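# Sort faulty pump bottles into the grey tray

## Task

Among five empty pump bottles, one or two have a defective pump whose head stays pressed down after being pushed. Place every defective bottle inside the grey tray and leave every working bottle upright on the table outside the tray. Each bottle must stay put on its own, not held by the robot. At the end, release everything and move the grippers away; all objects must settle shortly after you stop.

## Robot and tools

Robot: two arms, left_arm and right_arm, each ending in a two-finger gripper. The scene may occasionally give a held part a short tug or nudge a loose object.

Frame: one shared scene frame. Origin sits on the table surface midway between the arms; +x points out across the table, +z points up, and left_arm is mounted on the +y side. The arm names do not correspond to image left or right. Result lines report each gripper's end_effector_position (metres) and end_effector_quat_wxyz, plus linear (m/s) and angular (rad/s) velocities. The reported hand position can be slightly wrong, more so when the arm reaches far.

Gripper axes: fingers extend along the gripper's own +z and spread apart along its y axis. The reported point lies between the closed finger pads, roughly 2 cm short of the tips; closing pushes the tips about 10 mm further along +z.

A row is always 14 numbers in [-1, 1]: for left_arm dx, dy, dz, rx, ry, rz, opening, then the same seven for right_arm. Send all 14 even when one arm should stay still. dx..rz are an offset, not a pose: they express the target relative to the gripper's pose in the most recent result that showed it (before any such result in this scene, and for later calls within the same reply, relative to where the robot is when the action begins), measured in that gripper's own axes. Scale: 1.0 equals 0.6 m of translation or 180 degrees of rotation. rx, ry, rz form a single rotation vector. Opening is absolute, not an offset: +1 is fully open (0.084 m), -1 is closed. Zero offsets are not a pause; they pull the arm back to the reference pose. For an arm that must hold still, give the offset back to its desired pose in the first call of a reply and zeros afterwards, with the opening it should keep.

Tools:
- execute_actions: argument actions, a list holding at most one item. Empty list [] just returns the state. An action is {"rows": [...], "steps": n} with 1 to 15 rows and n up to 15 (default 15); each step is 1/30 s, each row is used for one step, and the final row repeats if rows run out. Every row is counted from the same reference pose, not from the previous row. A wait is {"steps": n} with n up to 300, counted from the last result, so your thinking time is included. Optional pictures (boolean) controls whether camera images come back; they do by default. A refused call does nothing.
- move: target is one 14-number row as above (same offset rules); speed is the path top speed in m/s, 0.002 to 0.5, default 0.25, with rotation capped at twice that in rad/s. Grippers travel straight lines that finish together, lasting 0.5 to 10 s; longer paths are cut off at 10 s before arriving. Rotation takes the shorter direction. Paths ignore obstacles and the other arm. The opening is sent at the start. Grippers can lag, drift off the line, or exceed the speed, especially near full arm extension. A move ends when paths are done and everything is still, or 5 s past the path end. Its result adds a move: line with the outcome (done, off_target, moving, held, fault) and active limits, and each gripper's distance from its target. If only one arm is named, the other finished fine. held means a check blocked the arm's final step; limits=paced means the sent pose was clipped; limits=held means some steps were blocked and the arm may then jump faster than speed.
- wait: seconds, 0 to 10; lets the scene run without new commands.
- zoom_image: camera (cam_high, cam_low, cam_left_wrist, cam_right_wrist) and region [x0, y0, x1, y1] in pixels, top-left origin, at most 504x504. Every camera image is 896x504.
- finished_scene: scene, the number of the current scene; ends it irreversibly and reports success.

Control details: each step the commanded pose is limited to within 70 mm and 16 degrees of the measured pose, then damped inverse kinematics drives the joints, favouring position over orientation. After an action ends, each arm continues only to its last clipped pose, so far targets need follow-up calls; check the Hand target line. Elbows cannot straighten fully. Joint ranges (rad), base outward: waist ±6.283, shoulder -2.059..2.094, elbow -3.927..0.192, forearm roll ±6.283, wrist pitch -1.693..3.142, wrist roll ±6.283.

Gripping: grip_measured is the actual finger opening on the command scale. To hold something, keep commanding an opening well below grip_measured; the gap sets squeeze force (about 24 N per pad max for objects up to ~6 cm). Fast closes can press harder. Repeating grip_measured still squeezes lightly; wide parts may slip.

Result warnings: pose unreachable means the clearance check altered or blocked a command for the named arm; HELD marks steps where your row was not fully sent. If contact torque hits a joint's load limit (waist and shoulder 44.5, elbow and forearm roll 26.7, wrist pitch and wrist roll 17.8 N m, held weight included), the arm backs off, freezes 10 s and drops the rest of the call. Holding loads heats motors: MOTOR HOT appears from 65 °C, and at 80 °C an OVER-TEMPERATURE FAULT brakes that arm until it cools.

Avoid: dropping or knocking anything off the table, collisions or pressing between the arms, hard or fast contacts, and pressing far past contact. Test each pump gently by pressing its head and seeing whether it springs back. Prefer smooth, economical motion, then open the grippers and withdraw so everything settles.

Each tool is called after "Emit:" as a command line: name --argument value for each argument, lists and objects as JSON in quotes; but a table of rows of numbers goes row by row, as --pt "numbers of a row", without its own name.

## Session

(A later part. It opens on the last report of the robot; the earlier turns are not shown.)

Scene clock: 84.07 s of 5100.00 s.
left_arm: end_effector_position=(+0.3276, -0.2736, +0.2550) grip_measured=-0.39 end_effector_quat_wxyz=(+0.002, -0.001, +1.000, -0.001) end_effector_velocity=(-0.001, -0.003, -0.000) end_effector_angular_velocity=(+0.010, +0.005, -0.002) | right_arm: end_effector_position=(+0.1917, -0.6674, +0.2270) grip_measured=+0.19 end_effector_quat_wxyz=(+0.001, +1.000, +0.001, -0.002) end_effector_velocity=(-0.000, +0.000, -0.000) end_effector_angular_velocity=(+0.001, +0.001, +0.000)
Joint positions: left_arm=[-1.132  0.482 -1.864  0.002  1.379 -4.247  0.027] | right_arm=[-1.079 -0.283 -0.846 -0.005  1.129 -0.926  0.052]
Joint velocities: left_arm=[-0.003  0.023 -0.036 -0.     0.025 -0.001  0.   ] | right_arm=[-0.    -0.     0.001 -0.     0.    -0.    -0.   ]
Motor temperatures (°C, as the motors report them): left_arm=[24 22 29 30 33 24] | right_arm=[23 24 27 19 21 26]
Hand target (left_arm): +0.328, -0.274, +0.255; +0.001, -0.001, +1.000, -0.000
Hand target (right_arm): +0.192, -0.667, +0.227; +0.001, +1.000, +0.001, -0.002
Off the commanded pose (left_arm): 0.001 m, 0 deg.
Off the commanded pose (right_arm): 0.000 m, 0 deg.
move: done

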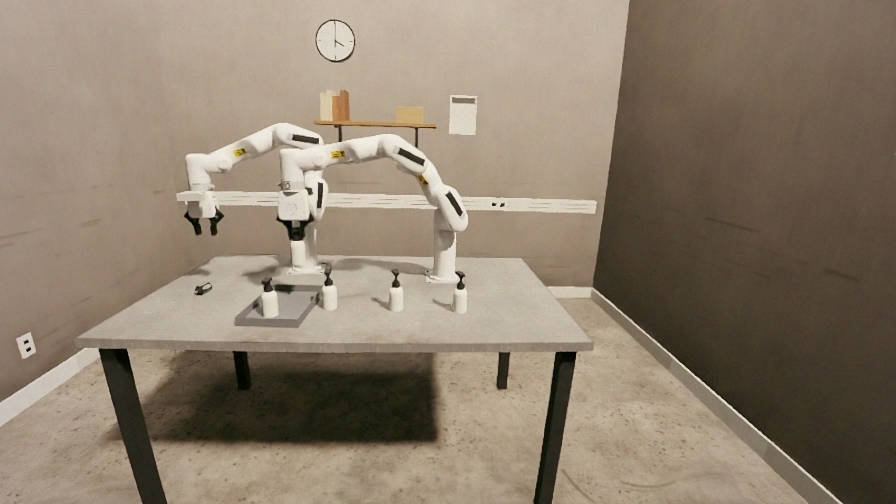

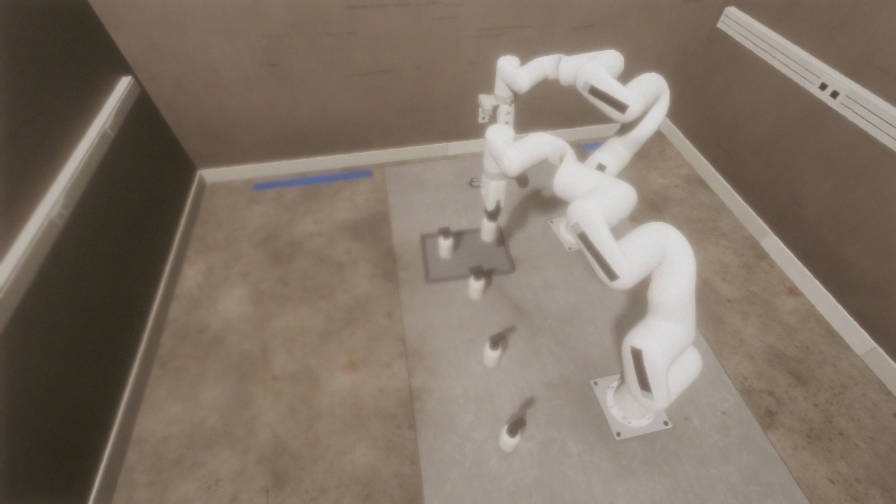

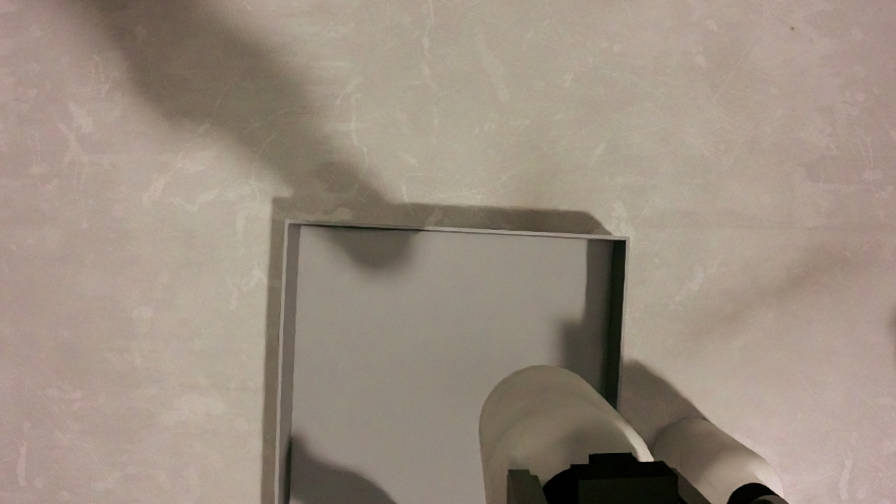

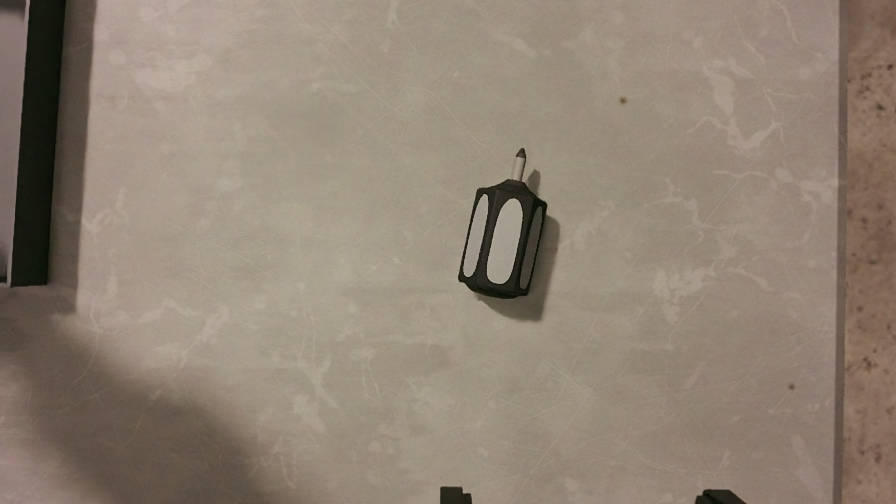

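Emit:
move --target '[0,-0.02,0.222,0,0,0,-0.8,0,0,0,0,0,0,0.2]' --speed 0.18

Emit:
move --target '[0,0,0.014,0,0,0,-0.8,0,0,0,0,0,0,0.2]' --speed 0.02

Emit:
execute_actions --actions '[{"rows":[[0,0,0,0,0,0,0.2,0,0,0,0,0,0,0.2]],"steps":10}]' --pictures false

Emit:
move --target '[0,0,-0.2,0,0,0,0.2,0,0,0,0,0,0,0.2]'

Emit:
move --target '[0.1,0.4,-0.08,0,0,0,0.2,0,0,0,0,0,0,0.2]' --speed 0.35

Emit:
zoom_image --camera "cam_high" --region '[220,240,490,340]'

Scene clock: 92.97 s of 5100.00 s.
left_arm: end_effector_position=(+0.3281, -0.2863, +0.1225) grip_measured=-0.39 end_effector_quat_wxyz=(+0.002, -0.001, +1.000, -0.001) end_effector_velocity=(-0.001, +0.000, -0.005) end_effector_angular_velocity=(+0.005, +0.003, -0.003) | right_arm: end_effector_position=(+0.1917, -0.6674, +0.2270) grip_measured=+0.19 end_effector_quat_wxyz=(+0.001, +1.000, +0.001, -0.002) end_effector_velocity=(+0.000, -0.000, -0.000) end_effector_angular_velocity=(-0.000, +0.000, +0.000)
Joint positions: left_arm=[-1.14   0.598 -1.663  0.002  1.061 -4.256  0.027] | right_arm=[-1.079 -0.283 -0.846 -0.005  1.129 -0.926  0.052]
Joint velocities: left_arm=[-0.001  0.007  0.002 -0.    -0.003  0.002  0.   ] | right_arm=[ 0.     0.001 -0.    -0.    -0.     0.     0.   ]
Motor temperatures (°C, as the motors report them): left_arm=[24 23 29 30 33 24] | right_arm=[23 24 27 19 21 26]
Hand target (left_arm): +0.328, -0.286, +0.122; +0.002, -0.001, +1.000, -0.001
Hand target (right_arm): +0.192, -0.667, +0.227; +0.001, +1.000, +0.001, -0.002
Off the commanded pose (left_arm): 0.001 m, 0 deg.
Off the commanded pose (right_arm): 0.000 m, 0 deg.
After step 90, 4.57 s passed at rest.
move: done

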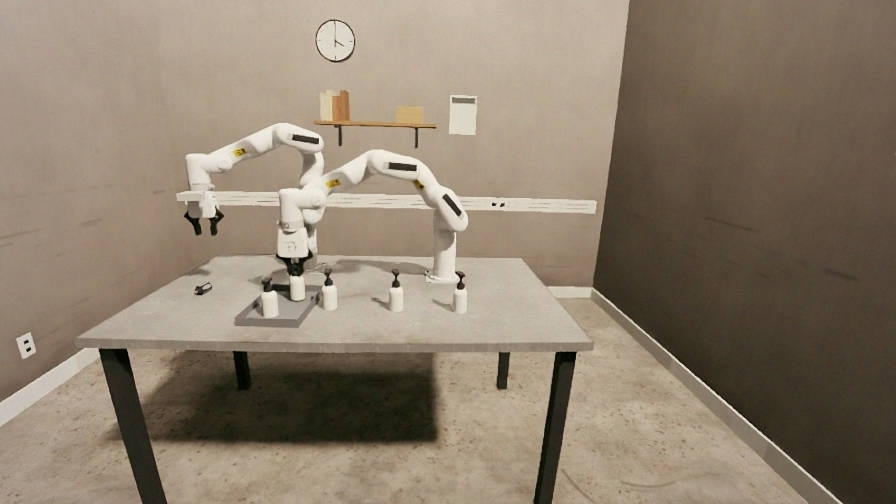

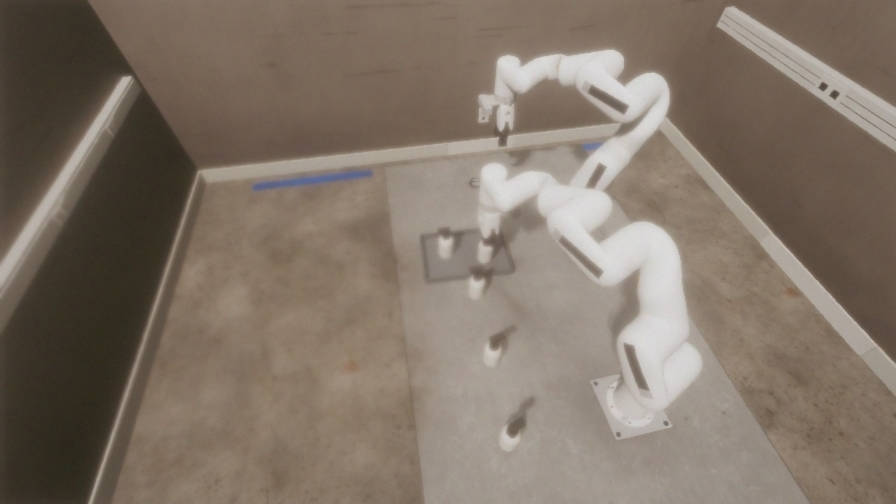

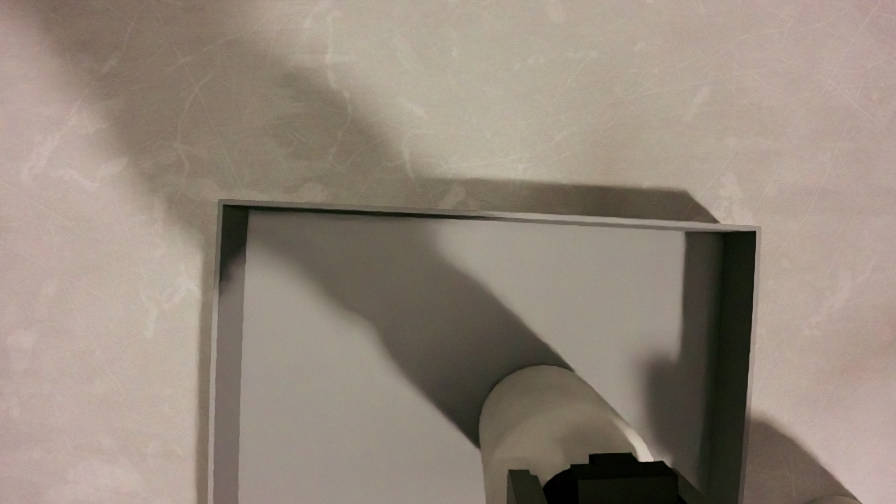

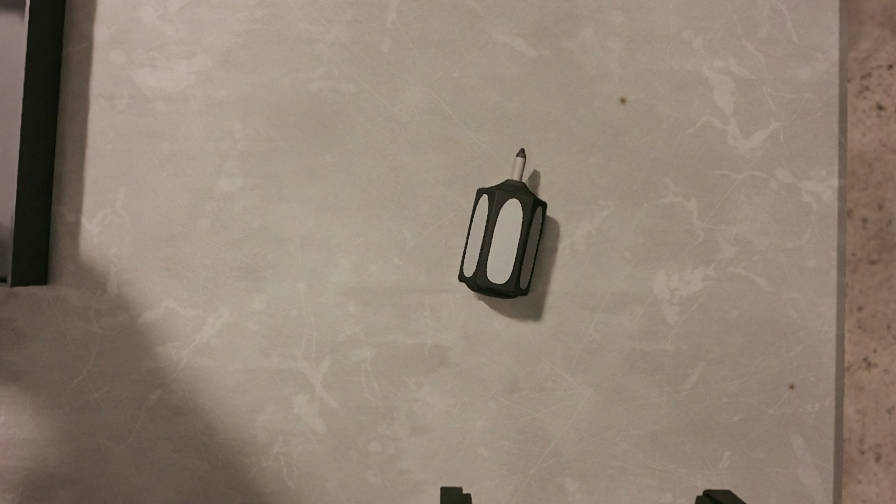

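Scene clock: 93.73 s of 5100.00 s.
left_arm: end_effector_position=(+0.3281, -0.2863, +0.1143) grip_measured=-0.39 end_effector_quat_wxyz=(+0.002, -0.001, +1.000, -0.001) end_effector_velocity=(+0.000, -0.001, -0.001) end_effector_angular_velocity=(-0.003, -0.002, +0.001) | right_arm: end_effector_position=(+0.1917, -0.6674, +0.2270) grip_measured=+0.19 end_effector_quat_wxyz=(+0.001, +1.000, +0.001, -0.002) end_effector_velocity=(+0.000, +0.000, -0.001) end_effector_angular_velocity=(+0.002, +0.001, -0.000)
Joint positions: left_arm=[-1.14   0.608 -1.654  0.002  1.042 -4.256  0.027] | right_arm=[-1.079 -0.283 -0.846 -0.005  1.129 -0.926  0.052]
Joint velocities: left_arm=[-0.     0.002 -0.     0.001 -0.005 -0.001  0.   ] | right_arm=[ 0.     0.001  0.     0.001  0.001  0.    -0.   ]
Motor temperatures (°C, as the motors report them): left_arm=[24 23 29 30 33 24] | right_arm=[23 24 27 19 21 26]
Hand target (left_arm): +0.328, -0.286, +0.114; +0.002, -0.001, +1.000, -0.001
Hand target (right_arm): +0.192, -0.667, +0.227; +0.001, +1.000, +0.001, -0.002
Off the commanded pose (left_arm): 0.000 m, 0 deg.
Off the commanded pose (right_arm): 0.000 m, 0 deg.
move: done

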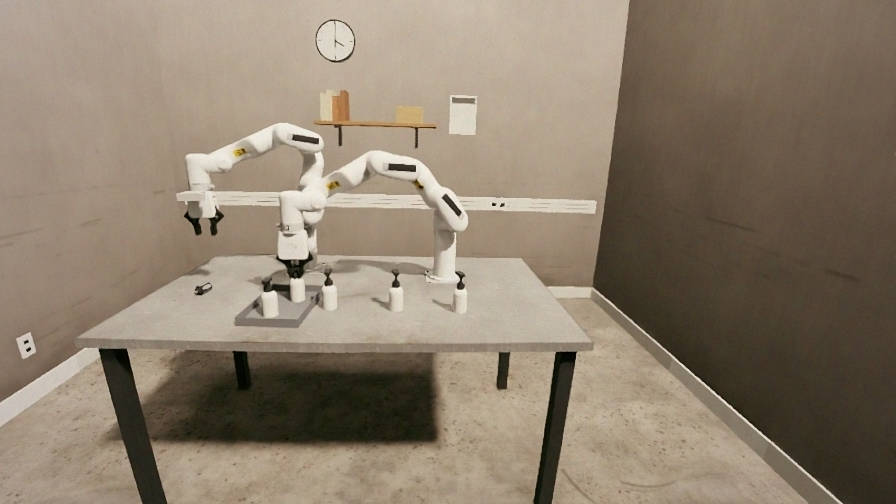

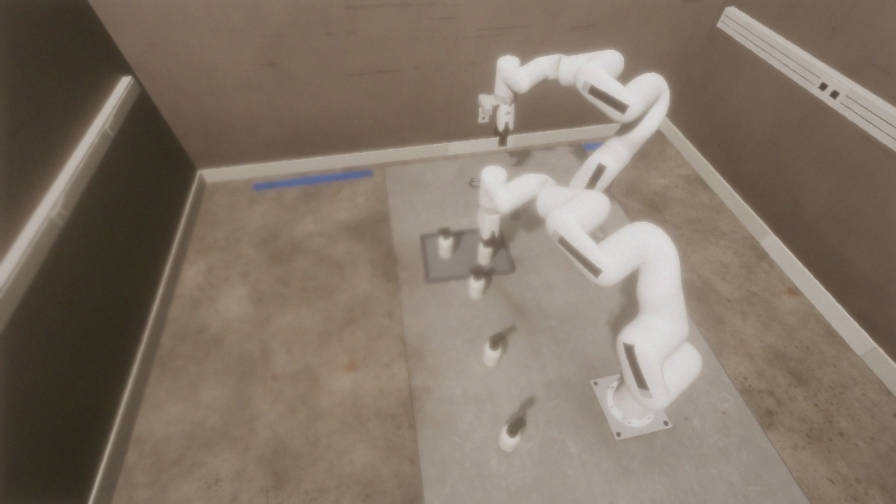

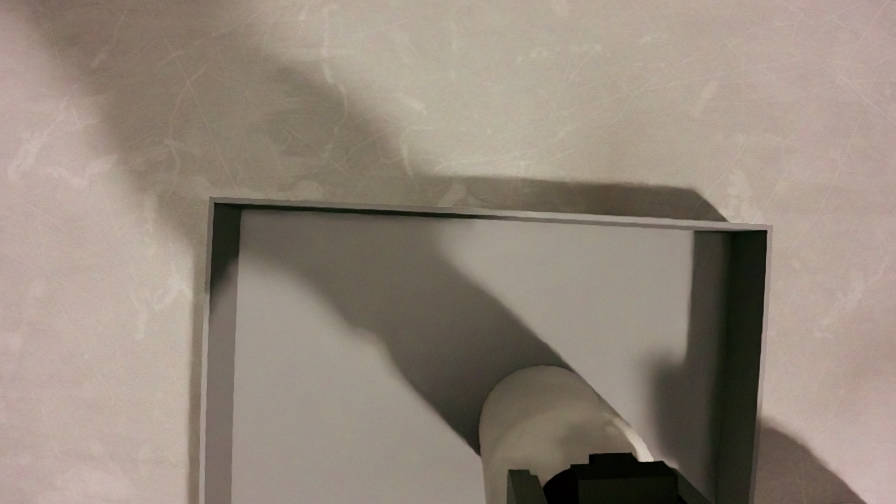

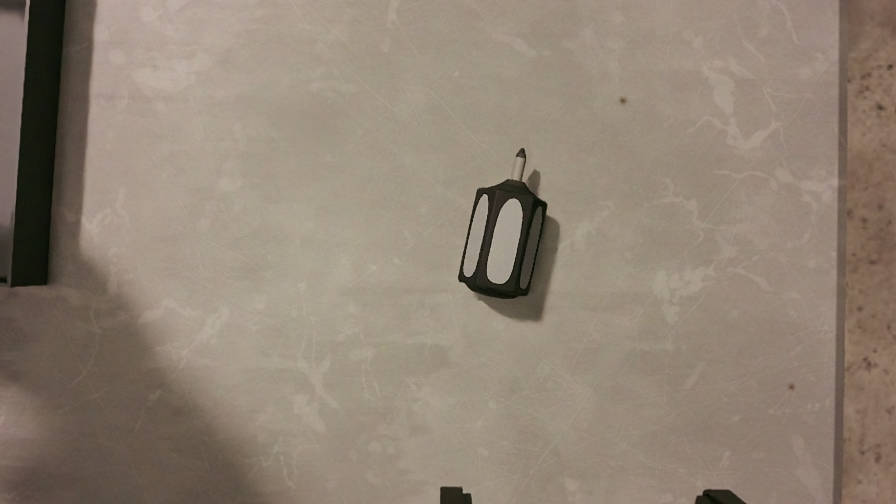

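Scene clock: 94.07 s of 5100.00 s.
left_arm: end_effector_position=(+0.3281, -0.2864, +0.1143) grip_measured=+0.19 end_effector_quat_wxyz=(+0.002, -0.001, +1.000, -0.001) end_effector_velocity=(-0.001, +0.000, -0.000) end_effector_angular_velocity=(+0.001, +0.001, +0.000) | right_arm: end_effector_position=(+0.1917, -0.6674, +0.2270) grip_measured=+0.19 end_effector_quat_wxyz=(+0.001, +1.000, +0.001, -0.002) end_effector_velocity=(+0.000, -0.000, +0.000) end_effector_angular_velocity=(-0.001, -0.001, -0.000)
Joint positions: left_arm=[-1.14   0.608 -1.654  0.002  1.042 -4.256  0.052] | right_arm=[-1.079 -0.283 -0.846 -0.005  1.129 -0.926  0.052]
Joint velocities: left_arm=[-0.001  0.     0.001  0.     0.    -0.001  0.002] | right_arm=[-0.     0.    -0.001  0.    -0.001  0.    -0.   ]
Motor temperatures (°C, as the motors report them): left_arm=[24 23 29 30 33 24] | right_arm=[23 24 27 19 21 26]
Hand target (left_arm): +0.328, -0.286, +0.114; +0.002, -0.001, +1.000, -0.001
Hand target (right_arm): +0.192, -0.667, +0.227; +0.001, +1.000, +0.001, -0.002
Off the commanded pose (left_arm): 0.000 m, 0 deg.
Off the commanded pose (right_arm): 0.000 m, 0 deg.
Steps of this call (steps 1 to 10: all 10 steps of this action). Readings (end_effector_position):
1: left_arm (+0.3281, -0.2864, +0.1142) | right_arm (+0.1917, -0.6674, +0.2270)
2: left_arm (+0.3281, -0.2864, +0.1142) | right_arm (+0.1917, -0.6674, +0.2270)
4: left_arm (+0.3281, -0.2864, +0.1143) | right_arm (+0.1917, -0.6674, +0.2270)
8: left_arm (+0.3281, -0.2864, +0.1144) | right_arm (+0.1917, -0.6674, +0.2270)
10: the state above

Scene clock: 95.50 s of 5100.00 s.
left_arm: end_effector_position=(+0.3277, -0.2856, +0.2339) grip_measured=+0.19 end_effector_quat_wxyz=(+0.002, -0.001, +1.000, -0.001) end_effector_velocity=(-0.000, -0.000, +0.001) end_effector_angular_velocity=(+0.001, +0.000, +0.000) | right_arm: end_effector_position=(+0.1917, -0.6674, +0.2270) grip_measured=+0.19 end_effector_quat_wxyz=(+0.001, +1.000, +0.001, -0.002) end_effector_velocity=(-0.000, +0.000, -0.000) end_effector_angular_velocity=(+0.000, +0.000, -0.000)
Joint positions: left_arm=[-1.14   0.529 -1.876  0.002  1.343 -4.256  0.052] | right_arm=[-1.079 -0.283 -0.846 -0.005  1.129 -0.926  0.052]
Joint velocities: left_arm=[-0.001  0.002 -0.007  0.     0.005 -0.001 -0.   ] | right_arm=[ 0.    -0.     0.001 -0.    -0.     0.     0.   ]
Motor temperatures (°C, as the motors report them): left_arm=[24 23 29 30 33 24] | right_arm=[23 24 27 19 21 26]
Hand target (left_arm): +0.328, -0.286, +0.234; +0.002, -0.001, +1.000, -0.001
Hand target (right_arm): +0.192, -0.667, +0.227; +0.001, +1.000, +0.001, -0.002
Off the commanded pose (left_arm): 0.001 m, 0 deg.
Off the commanded pose (right_arm): 0.000 m, 0 deg.
move: done

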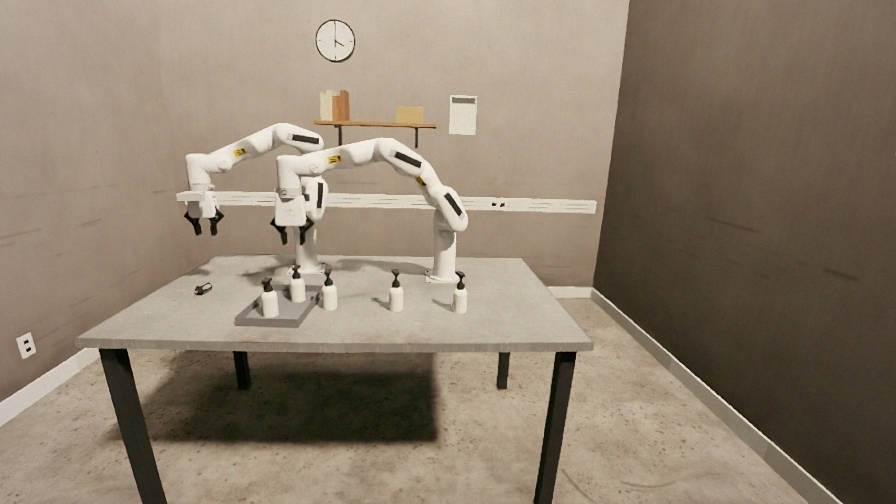

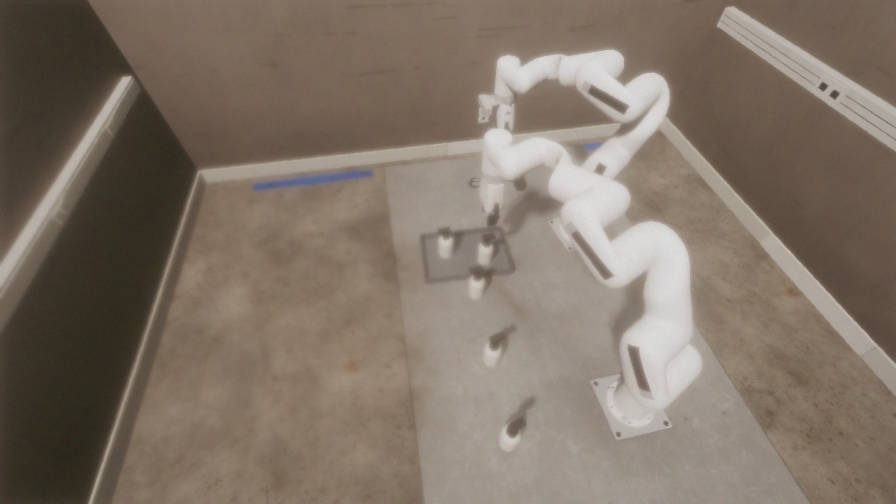

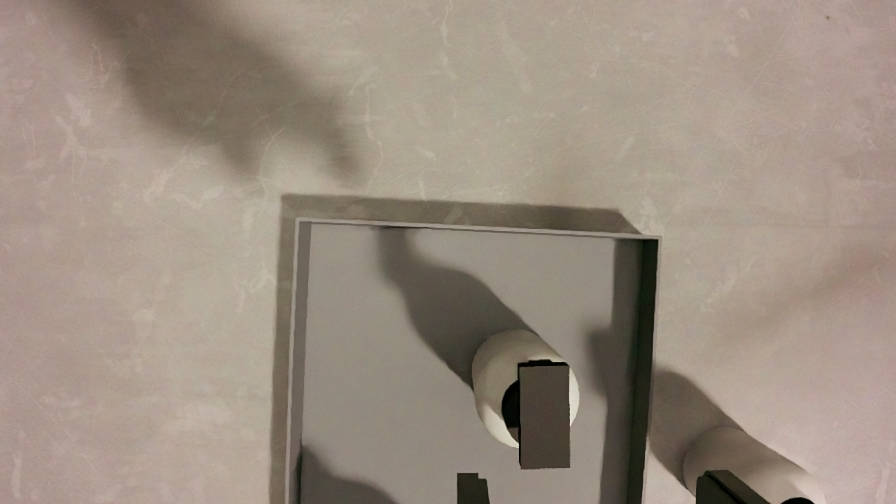

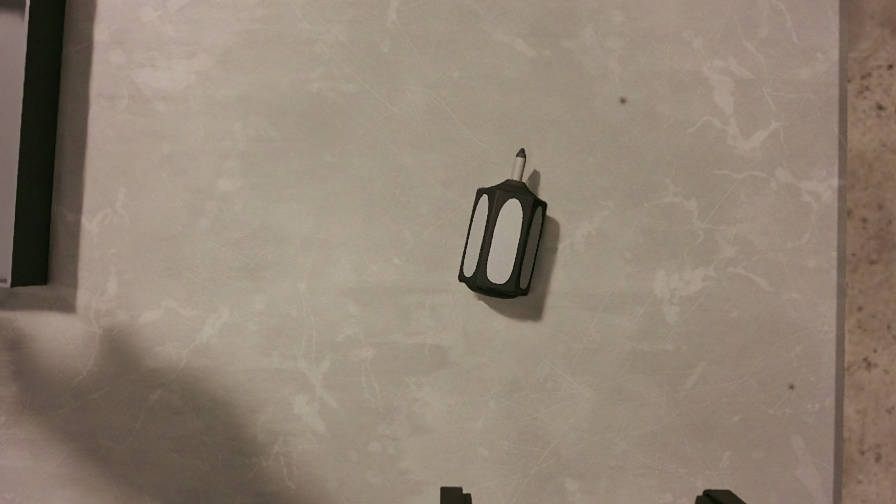

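Scene clock: 97.07 s of 5100.00 s.
left_arm: end_effector_position=(+0.2674, -0.0457, +0.2801) grip_measured=+0.19 end_effector_quat_wxyz=(+0.001, -0.001, +1.000, -0.001) end_effector_velocity=(-0.000, +0.002, +0.003) end_effector_angular_velocity=(-0.006, -0.003, +0.001) | right_arm: end_effector_position=(+0.1917, -0.6674, +0.2270) grip_measured=+0.19 end_effector_quat_wxyz=(+0.001, +1.000, +0.001, -0.002) end_effector_velocity=(-0.000, -0.000, +0.000) end_effector_angular_velocity=(-0.001, +0.000, +0.000)
Joint positions: left_arm=[-1.002 -0.351 -0.937  0.002  1.285 -4.118  0.052] | right_arm=[-1.079 -0.283 -0.846 -0.005  1.129 -0.926  0.052]
Joint velocities: left_arm=[ 0.003 -0.014  0.006 -0.001  0.001  0.002  0.   ] | right_arm=[-0.    -0.001 -0.001 -0.001  0.    -0.     0.   ]
Motor temperatures (°C, as the motors report them): left_arm=[24 23 29 30 33 24] | right_arm=[23 24 27 19 21 26]
Hand target (left_arm): +0.267, -0.045, +0.280; +0.002, -0.001, +1.000, -0.001
Hand target (right_arm): +0.192, -0.667, +0.227; +0.001, +1.000, +0.001, -0.002
Off the commanded pose (left_arm): 0.001 m, 0 deg.
Off the commanded pose (right_arm): 0.000 m, 0 deg.
move: done; limits=paced

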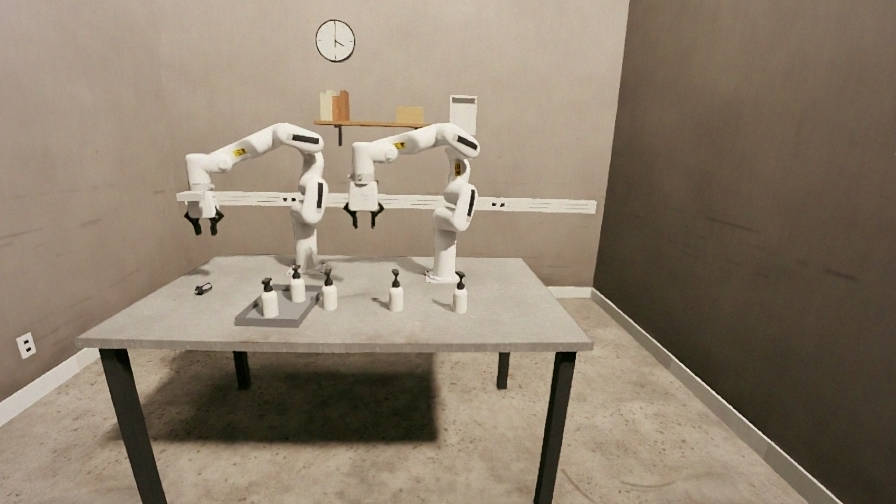

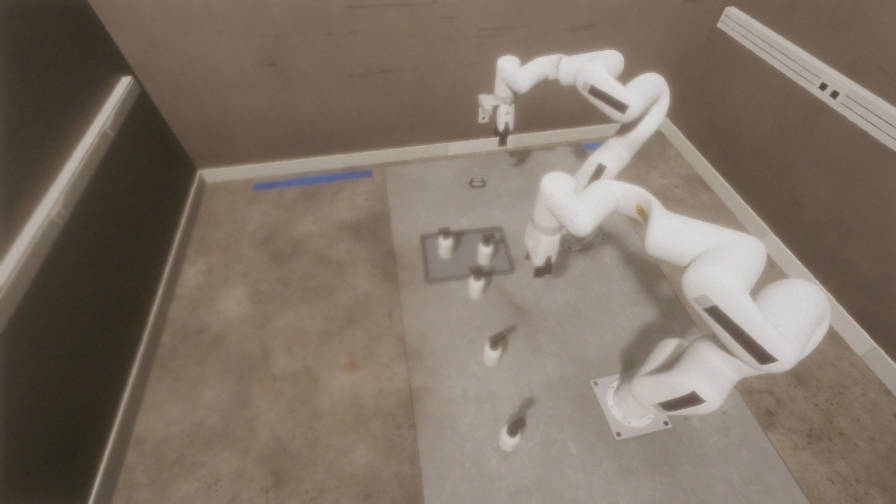

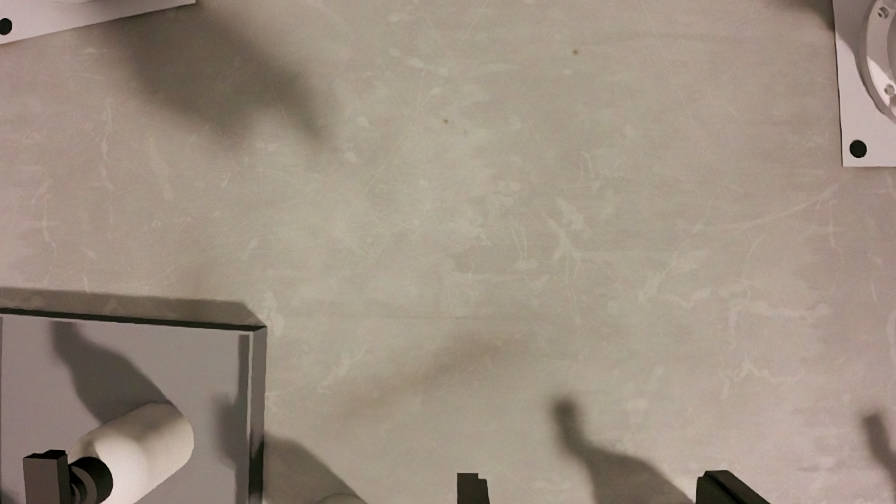

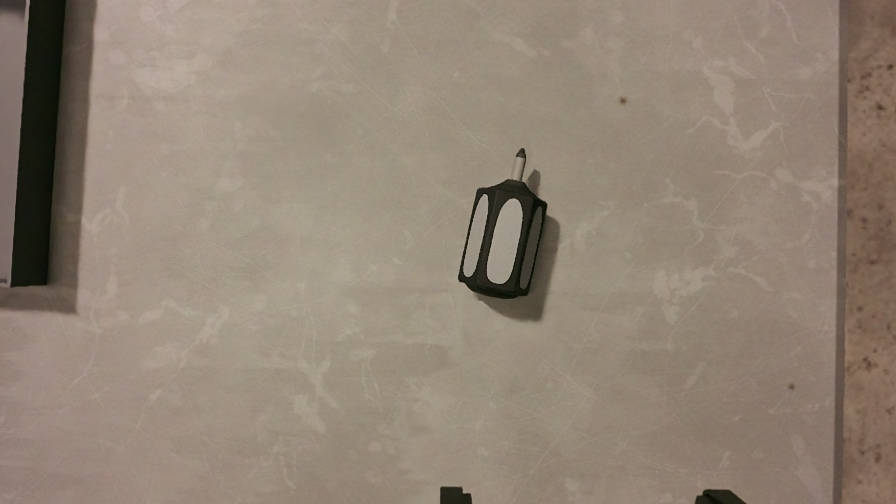

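Region (220, 240, 490, 340) of cam_high's 896x504 image, scaled by 1.867, with more detail than that image has; it fills the top 187 rows of this view, and the rest is white.

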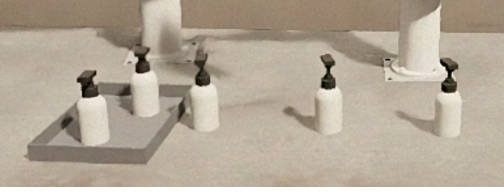

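Emit:
finished_scene --scene 1

The scene is finished: the task was done.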